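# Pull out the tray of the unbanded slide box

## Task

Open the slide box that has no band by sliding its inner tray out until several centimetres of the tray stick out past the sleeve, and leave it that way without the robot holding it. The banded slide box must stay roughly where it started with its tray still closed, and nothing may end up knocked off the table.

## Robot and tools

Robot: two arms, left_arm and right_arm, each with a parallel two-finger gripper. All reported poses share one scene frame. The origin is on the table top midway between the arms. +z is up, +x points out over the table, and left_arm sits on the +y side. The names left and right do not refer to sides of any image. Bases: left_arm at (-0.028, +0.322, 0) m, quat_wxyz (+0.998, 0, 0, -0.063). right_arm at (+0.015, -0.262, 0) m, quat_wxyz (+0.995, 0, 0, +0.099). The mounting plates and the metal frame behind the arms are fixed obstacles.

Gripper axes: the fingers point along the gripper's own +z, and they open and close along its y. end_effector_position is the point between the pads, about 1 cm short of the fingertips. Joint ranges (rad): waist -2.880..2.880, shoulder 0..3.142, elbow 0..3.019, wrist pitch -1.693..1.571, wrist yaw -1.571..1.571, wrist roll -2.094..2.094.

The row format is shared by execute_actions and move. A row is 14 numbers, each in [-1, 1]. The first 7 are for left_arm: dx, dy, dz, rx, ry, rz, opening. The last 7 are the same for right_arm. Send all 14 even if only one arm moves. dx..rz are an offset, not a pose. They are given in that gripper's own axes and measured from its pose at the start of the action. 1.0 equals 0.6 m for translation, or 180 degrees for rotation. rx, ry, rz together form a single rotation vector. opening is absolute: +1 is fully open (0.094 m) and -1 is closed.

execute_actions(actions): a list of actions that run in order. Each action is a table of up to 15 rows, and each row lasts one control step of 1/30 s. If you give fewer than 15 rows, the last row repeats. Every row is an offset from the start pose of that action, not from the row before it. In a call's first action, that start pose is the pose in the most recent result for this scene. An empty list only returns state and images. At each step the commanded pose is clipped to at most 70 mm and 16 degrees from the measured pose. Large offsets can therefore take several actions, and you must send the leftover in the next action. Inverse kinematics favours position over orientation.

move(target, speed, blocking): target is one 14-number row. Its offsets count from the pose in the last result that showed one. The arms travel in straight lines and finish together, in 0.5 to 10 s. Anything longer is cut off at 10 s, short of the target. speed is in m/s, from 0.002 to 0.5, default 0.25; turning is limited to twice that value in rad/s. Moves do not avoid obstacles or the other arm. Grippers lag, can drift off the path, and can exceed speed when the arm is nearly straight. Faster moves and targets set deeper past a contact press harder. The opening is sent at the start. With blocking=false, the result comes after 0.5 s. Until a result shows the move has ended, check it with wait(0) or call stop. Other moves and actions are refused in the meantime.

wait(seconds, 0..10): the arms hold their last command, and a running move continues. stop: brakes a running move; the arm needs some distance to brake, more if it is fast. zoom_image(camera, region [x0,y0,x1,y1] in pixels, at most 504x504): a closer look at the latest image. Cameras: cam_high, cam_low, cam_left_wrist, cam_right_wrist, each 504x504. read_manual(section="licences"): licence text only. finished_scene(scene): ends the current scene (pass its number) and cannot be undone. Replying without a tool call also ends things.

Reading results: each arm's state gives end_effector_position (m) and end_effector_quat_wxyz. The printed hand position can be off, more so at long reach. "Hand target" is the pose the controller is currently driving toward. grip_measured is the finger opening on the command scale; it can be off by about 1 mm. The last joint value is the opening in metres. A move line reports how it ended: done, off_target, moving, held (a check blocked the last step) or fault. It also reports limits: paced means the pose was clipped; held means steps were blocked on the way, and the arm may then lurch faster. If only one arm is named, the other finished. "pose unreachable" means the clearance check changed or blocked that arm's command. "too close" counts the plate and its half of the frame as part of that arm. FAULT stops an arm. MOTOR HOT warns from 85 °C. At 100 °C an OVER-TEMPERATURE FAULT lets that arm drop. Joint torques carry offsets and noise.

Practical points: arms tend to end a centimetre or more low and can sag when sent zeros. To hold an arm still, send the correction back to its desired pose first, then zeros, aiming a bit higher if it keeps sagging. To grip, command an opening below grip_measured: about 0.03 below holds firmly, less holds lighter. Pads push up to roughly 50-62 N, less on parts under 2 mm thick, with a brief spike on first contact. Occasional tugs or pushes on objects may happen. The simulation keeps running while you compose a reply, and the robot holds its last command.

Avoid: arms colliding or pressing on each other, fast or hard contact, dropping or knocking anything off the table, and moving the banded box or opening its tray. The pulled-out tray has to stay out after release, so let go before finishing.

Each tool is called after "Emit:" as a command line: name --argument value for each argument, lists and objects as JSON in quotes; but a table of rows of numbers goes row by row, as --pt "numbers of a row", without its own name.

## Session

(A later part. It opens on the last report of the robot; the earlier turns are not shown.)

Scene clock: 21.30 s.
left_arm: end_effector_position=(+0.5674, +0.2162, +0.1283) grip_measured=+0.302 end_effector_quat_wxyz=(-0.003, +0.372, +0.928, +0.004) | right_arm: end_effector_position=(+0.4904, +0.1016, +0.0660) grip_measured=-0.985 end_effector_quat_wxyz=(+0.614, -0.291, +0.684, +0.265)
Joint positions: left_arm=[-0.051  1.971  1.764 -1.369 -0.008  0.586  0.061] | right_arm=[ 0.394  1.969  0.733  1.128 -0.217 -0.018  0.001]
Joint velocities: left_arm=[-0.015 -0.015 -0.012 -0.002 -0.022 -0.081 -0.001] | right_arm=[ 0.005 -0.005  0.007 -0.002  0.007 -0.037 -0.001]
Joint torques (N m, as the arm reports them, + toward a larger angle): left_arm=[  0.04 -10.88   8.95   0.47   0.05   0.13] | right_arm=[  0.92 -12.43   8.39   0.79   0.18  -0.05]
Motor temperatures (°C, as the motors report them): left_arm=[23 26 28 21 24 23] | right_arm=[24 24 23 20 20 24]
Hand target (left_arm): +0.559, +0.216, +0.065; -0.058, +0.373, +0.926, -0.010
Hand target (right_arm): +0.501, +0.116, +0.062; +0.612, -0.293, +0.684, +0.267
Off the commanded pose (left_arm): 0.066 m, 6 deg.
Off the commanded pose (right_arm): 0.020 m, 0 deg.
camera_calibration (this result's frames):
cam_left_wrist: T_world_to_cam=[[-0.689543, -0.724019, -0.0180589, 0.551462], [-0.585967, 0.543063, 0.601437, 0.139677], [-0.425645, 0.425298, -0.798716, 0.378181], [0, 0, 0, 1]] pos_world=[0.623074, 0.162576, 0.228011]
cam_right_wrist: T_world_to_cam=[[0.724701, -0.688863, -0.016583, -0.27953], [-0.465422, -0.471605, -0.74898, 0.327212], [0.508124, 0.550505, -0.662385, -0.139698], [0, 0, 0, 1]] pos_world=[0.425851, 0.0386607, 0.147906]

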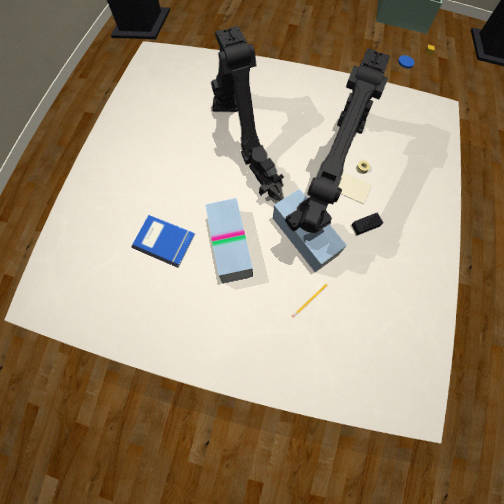

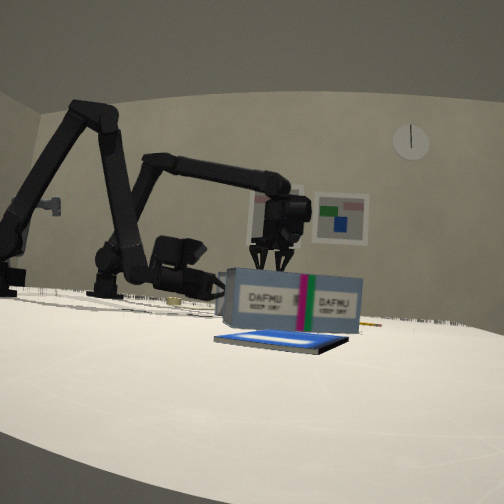

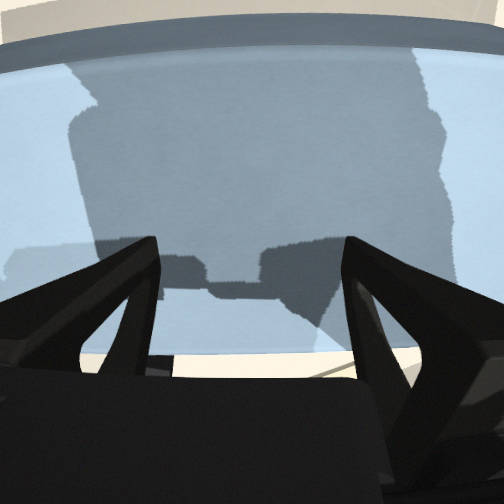

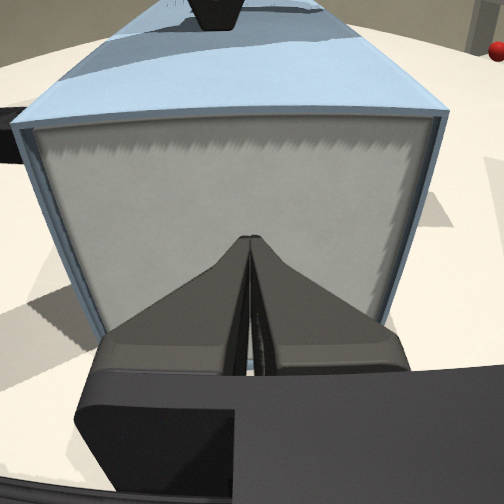

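Emit:
execute_actions --actions '[[[0,-0.04,0.1,0.018,0.026,0,0.3,0.003,0.015,0.05,-0.005,0,0,-1]],[[0,-0.04,0.1,0.018,0.026,0,0.3,0.003,0.015,0.05,0,0,0,-1]],[[0,-0.04,0.1,0.018,0.026,0,0.3,0.003,0.015,0.05,0,0,0,-1]]]'

Scene clock: 22.93 s.
left_arm: end_effector_position=(+0.5666, +0.2169, +0.1289) grip_measured=+0.302 end_effector_quat_wxyz=(+0.002, +0.353, +0.936, +0.006) | right_arm: end_effector_position=(+0.5100, +0.1277, +0.0666) grip_measured=-0.985 end_effector_quat_wxyz=(+0.624, -0.279, +0.686, +0.250)
Joint positions: left_arm=[-0.051  1.961  1.749 -1.352 -0.012  0.544  0.061] | right_arm=[ 0.433  2.007  0.819  1.09  -0.136 -0.018  0.001]
Joint velocities: left_arm=[-0.005 -0.015 -0.017  0.007 -0.051 -0.007  0.   ] | right_arm=[ 0.015 -0.015 -0.007  0.002 -0.066  0.051 -0.   ]
Joint torques (N m, as the arm reports them, + toward a larger angle): left_arm=[ -2.2  -13.22   6.     1.06   0.17  -0.05] | right_arm=[  1.42 -13.41   8.69   0.82  -0.1   -0.03]
Motor temperatures (°C, as the motors report them): left_arm=[23 26 28 21 24 23] | right_arm=[24 24 23 20 20 24]
Hand target (left_arm): +0.548, +0.201, +0.072; -0.047, +0.358, +0.933, -0.006
Hand target (right_arm): +0.516, +0.146, +0.063; +0.620, -0.285, +0.684, +0.257
Off the commanded pose (left_arm): 0.065 m, 6 deg.
Off the commanded pose (right_arm): 0.021 m, 1 deg.
camera_calibration (this result's frames):
cam_left_wrist: T_world_to_cam=[[-0.658275, -0.752277, -0.0274596, 0.541085], [-0.615783, 0.517138, 0.594458, 0.161914], [-0.432997, 0.408226, -0.803658, 0.386453], [0, 0, 0, 1]] pos_world=[0.623219, 0.165554, 0.229183]
cam_right_wrist: T_world_to_cam=[[0.69563, -0.718371, -0.00648893, -0.257756], [-0.474446, -0.452607, -0.755015, 0.351666], [0.539444, 0.528289, -0.655676, -0.17721], [0, 0, 0, 1]] pos_world=[0.441744, 0.0676202, 0.147648]

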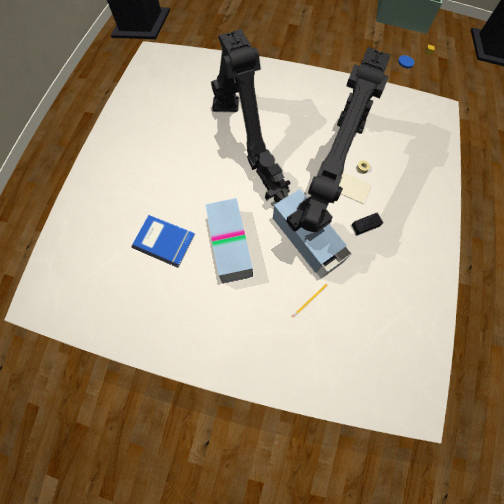

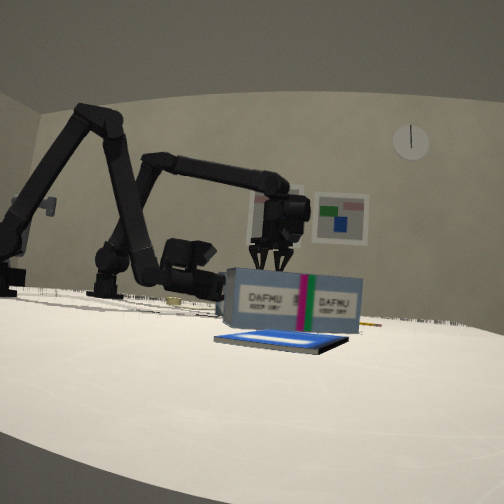

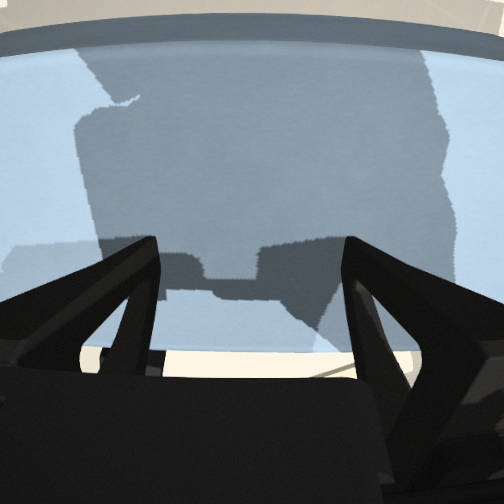

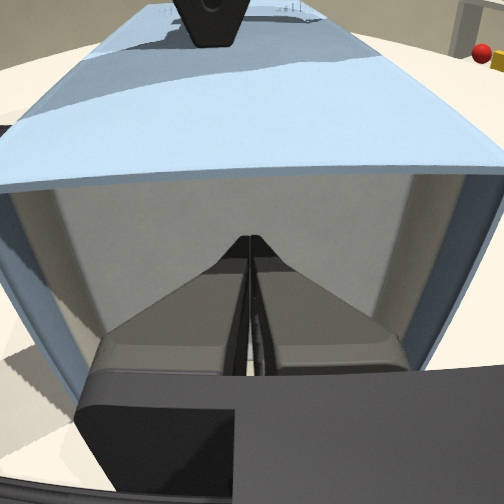

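Emit:
execute_actions --actions '[[[0,-0.04,0.1,0.018,0.026,0,0.3,0.003,0.015,0.05,-0.012,0,0,-1]],[[0,-0.04,0.1,0.018,0.026,0,0.3,0.003,0.015,0.05,-0.008,0,0,-1]],[[0,-0.04,0.1,0.018,0.026,0,0.3,0.003,0.012,0.05,-0.008,0,0,-1]]]'

Emit:
zoom_image --camera "cam_high" --region '[240, 160, 400, 310]'

Scene clock: 24.57 s.
left_arm: end_effector_position=(+0.5657, +0.2174, +0.1289) grip_measured=+0.302 end_effector_quat_wxyz=(+0.003, +0.336, +0.942, +0.007) | right_arm: end_effector_position=(+0.5332, +0.1522, +0.0672) grip_measured=-0.985 end_effector_quat_wxyz=(+0.622, -0.287, +0.680, +0.260)
Joint positions: left_arm=[-0.051  1.957  1.744 -1.349 -0.014  0.509  0.061] | right_arm=[ 0.436  2.051  0.921  1.039 -0.161 -0.018  0.001]
Joint velocities: left_arm=[-0.024 -0.005 -0.007 -0.022 -0.066 -0.051 -0.001] | right_arm=[-0.005 -0.005 -0.002 -0.002 -0.022 -0.022 -0.001]
Joint torques (N m, as the arm reports them, + toward a larger angle): left_arm=[ -2.52 -13.05   6.     1.22   0.26  -0.07] | right_arm=[  1.26 -14.58   9.19   0.79  -0.13  -0.05]
Motor temperatures (°C, as the motors report them): left_arm=[23 26 28 21 24 23] | right_arm=[24 25 23 20 20 24]
Hand target (left_arm): +0.548, +0.201, +0.072; -0.045, +0.340, +0.939, -0.005
Hand target (right_arm): +0.539, +0.170, +0.063; +0.619, -0.293, +0.678, +0.266
Off the commanded pose (left_arm): 0.065 m, 6 deg.
Off the commanded pose (right_arm): 0.020 m, 1 deg.
camera_calibration (this result's frames):
cam_left_wrist: T_world_to_cam=[[-0.631117, -0.77512, -0.0296792, 0.530745], [-0.634835, 0.494151, 0.593969, 0.176931], [-0.445731, 0.393705, -0.80394, 0.396254], [0, 0, 0, 1]] pos_world=[0.623907, 0.167953, 0.229225]
cam_right_wrist: T_world_to_cam=[[0.715311, -0.698762, -0.00786678, -0.269724], [-0.458877, -0.461195, -0.759428, 0.36749], [0.527032, 0.546837, -0.650544, -0.19885], [0, 0, 0, 1]] pos_world=[0.466369, 0.0897503, 0.1476]

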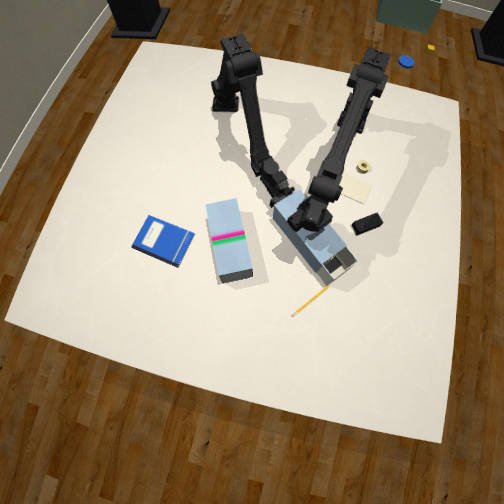

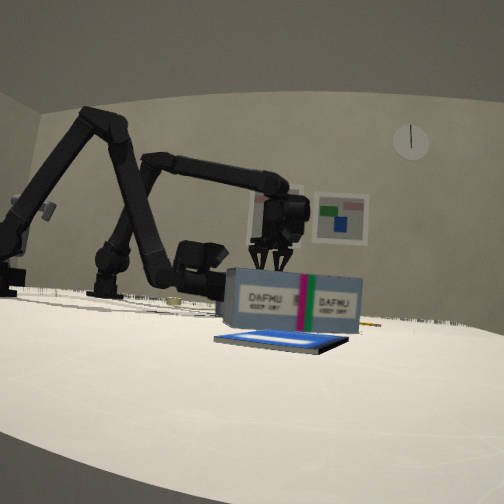

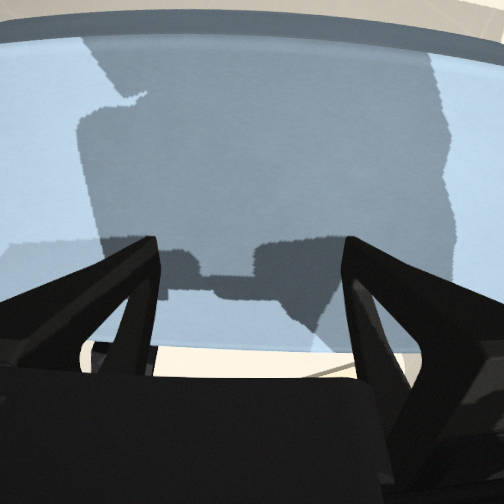

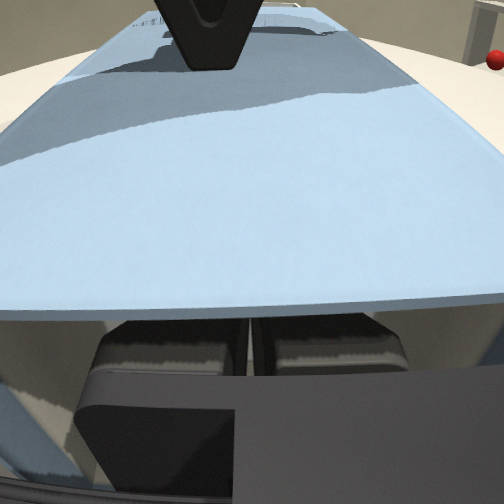

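Region (240, 160, 400, 310) of cam_high's 504x504 image, scaled by 3.150, with more detail than that image has; it fills the top 472 rows of this view, and the rest is white.

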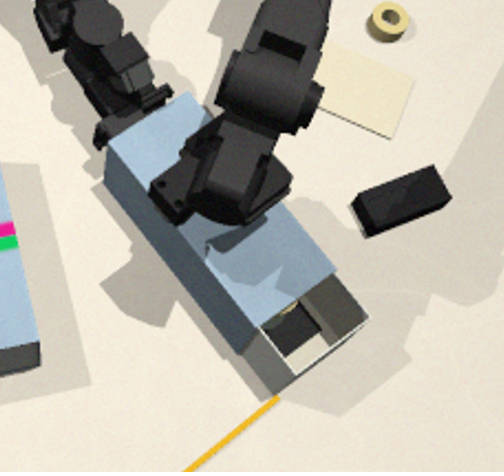

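Emit:
execute_actions --actions '[[[0,-0.04,0.1,0.018,0.026,0,0.3,0.003,0.01,0.05,-0.005,0,0,-1]]]'

Emit:
move --target '[0,0,-0.08,0,0,0,0.3,0.01,0,-0.2,0,0,0,-1]' --speed 0.15

Scene clock: 25.13 s.
left_arm: end_effector_position=(+0.5655, +0.2174, +0.1288) grip_measured=+0.302 end_effector_quat_wxyz=(+0.003, +0.332, +0.943, +0.007) | right_arm: end_effector_position=(+0.5413, +0.1597, +0.0674) grip_measured=-0.985 end_effector_quat_wxyz=(+0.623, -0.288, +0.679, +0.261)
Joint positions: left_arm=[-0.051  1.957  1.743 -1.349 -0.014  0.499  0.061] | right_arm=[ 0.437  2.065  0.954  1.021 -0.161 -0.018  0.001]
Joint velocities: left_arm=[-0.005 -0.005  0.002 -0.007  0.022 -0.022 -0.   ] | right_arm=[-0.005 -0.005 -0.002  0.017 -0.037  0.066  0.001]
Joint torques (N m, as the arm reports them, + toward a larger angle): left_arm=[ -2.13 -13.04   6.11   1.29   0.31  -0.11] | right_arm=[  1.15 -14.89   9.43   0.81   0.01  -0.05]
Motor temperatures (°C, as the motors report them): left_arm=[23 26 27 21 24 23] | right_arm=[24 25 23 20 20 24]
Hand target (left_arm): +0.548, +0.201, +0.072; -0.046, +0.335, +0.941, -0.005
Hand target (right_arm): +0.548, +0.177, +0.064; +0.620, -0.292, +0.678, +0.265
Off the commanded pose (left_arm): 0.065 m, 6 deg.
Off the commanded pose (right_arm): 0.020 m, 1 deg.
camera_calibration (this result's frames):
cam_left_wrist: T_world_to_cam=[[-0.624003, -0.780865, -0.0294932, 0.527825], [-0.639175, 0.488335, 0.594125, 0.180491], [-0.449529, 0.389587, -0.803832, 0.399105], [0, 0, 0, 1]] pos_world=[0.624138, 0.168534, 0.229146]
cam_right_wrist: T_world_to_cam=[[0.716652, -0.69739, -0.0076185, -0.271197], [-0.457064, -0.461381, -0.760408, 0.373964], [0.526786, 0.54843, -0.649401, -0.20724], [0, 0, 0, 1]] pos_world=[0.47445, 0.0970666, 0.147718]

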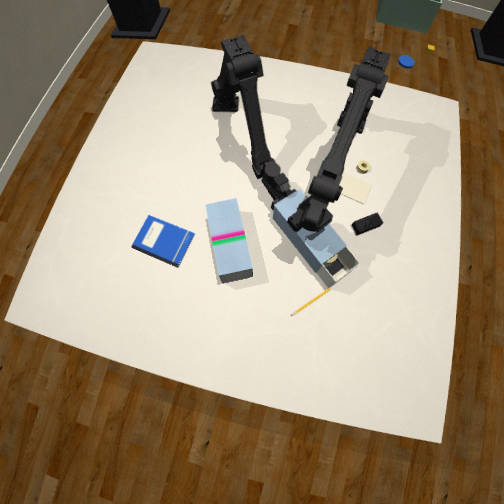

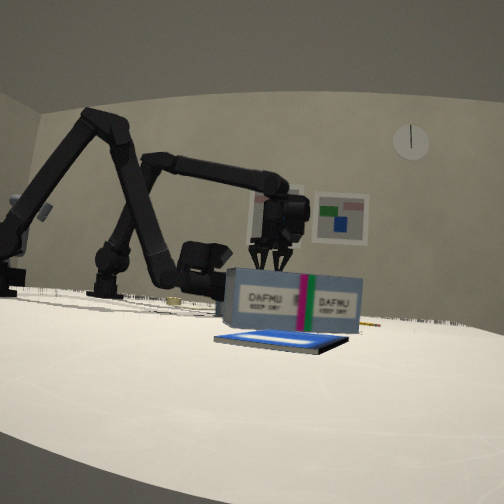

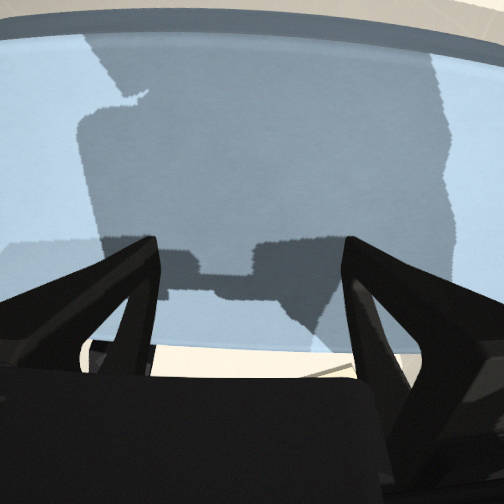

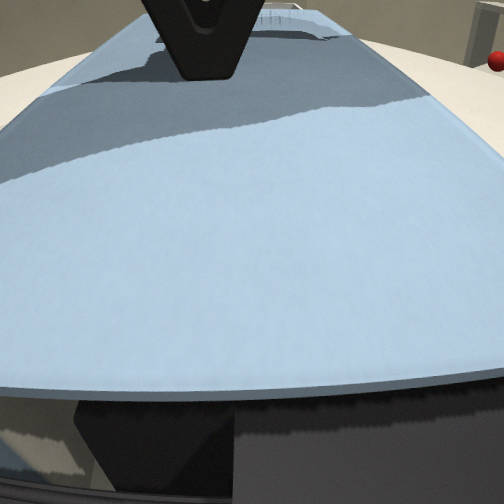

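Scene clock: 26.37 s.
left_arm: end_effector_position=(+0.5548, +0.2202, +0.1613) grip_measured=+0.302 end_effector_quat_wxyz=(-0.010, +0.331, +0.943, +0.006) | right_arm: end_effector_position=(+0.4564, +0.0743, +0.0593) grip_measured=-0.985 end_effector_quat_wxyz=(+0.610, -0.289, +0.690, +0.261)
Joint positions: left_arm=[-0.05   1.928  1.785 -1.447 -0.015  0.499  0.061] | right_arm=[ 0.389  1.937  0.61   1.203 -0.212 -0.018  0.001]
Joint velocities: left_arm=[-0.015 -0.005 -0.002 -0.012 -0.007 -0.051  0.002] | right_arm=[-0.005 -0.024 -0.037 -0.002 -0.022 -0.037 -0.001]
Joint torques (N m, as the arm reports them, + toward a larger angle): left_arm=[  0.05 -17.09  14.25  -0.29  -0.1    0.11] | right_arm=[ -0.6  -14.34   3.46   2.61  -0.13  -0.1 ]
Motor temperatures (°C, as the motors report them): left_arm=[23 26 28 21 24 23] | right_arm=[24 25 23 20 20 24]
Hand target (left_arm): +0.564, +0.217, +0.177; +0.003, +0.332, +0.943, +0.008
Hand target (right_arm): +0.458, +0.073, +0.070; +0.622, -0.287, +0.680, +0.261
Off the commanded pose (left_arm): 0.019 m, 2 deg.
Off the commanded pose (right_arm): 0.013 m, 2 deg.
move: off_target (left_arm, right_arm)
camera_calibration (this result's frames):
cam_left_wrist: T_world_to_cam=[[-0.623723, -0.781439, -0.0179407, 0.522388], [-0.624206, 0.484147, 0.613162, 0.142527], [-0.470463, 0.393642, -0.789753, 0.427732], [0, 0, 0, 1]] pos_world=[0.616025, 0.170837, 0.259783]
cam_right_wrist: T_world_to_cam=[[0.717383, -0.696417, -0.019085, -0.269728], [-0.478982, -0.473139, -0.739403, 0.299284], [0.505903, 0.539576, -0.672993, -0.109368], [0, 0, 0, 1]] pos_world=[0.39218, 0.0127722, 0.14254]

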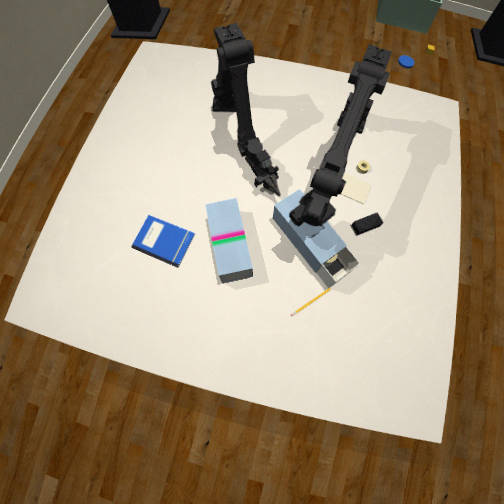

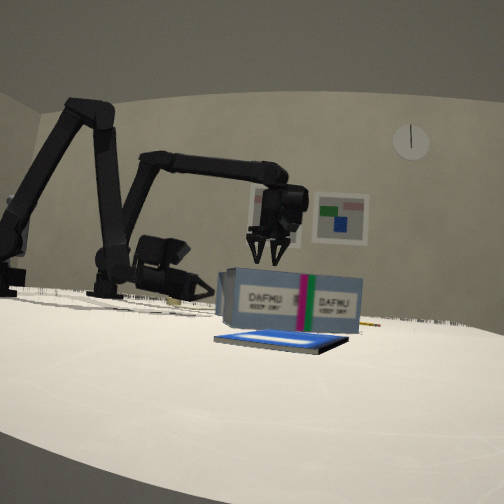

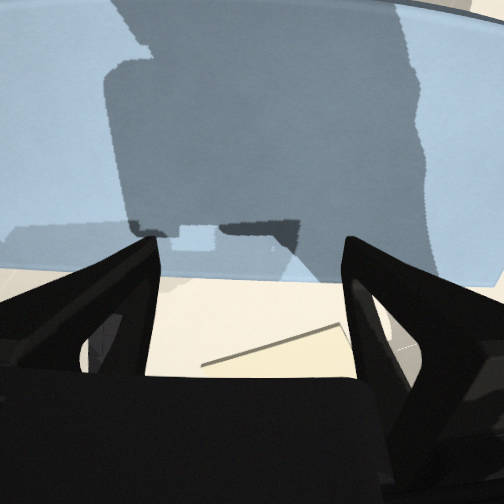

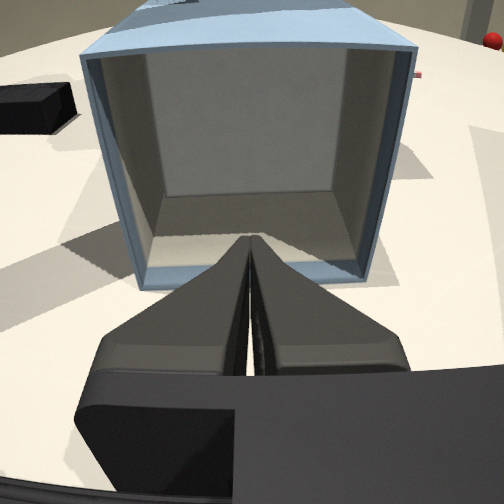

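The tray is about 8 cm out, and both arms are clear of the box.

Emit:
finished_scene --scene 1

The scene is finished: the task was done.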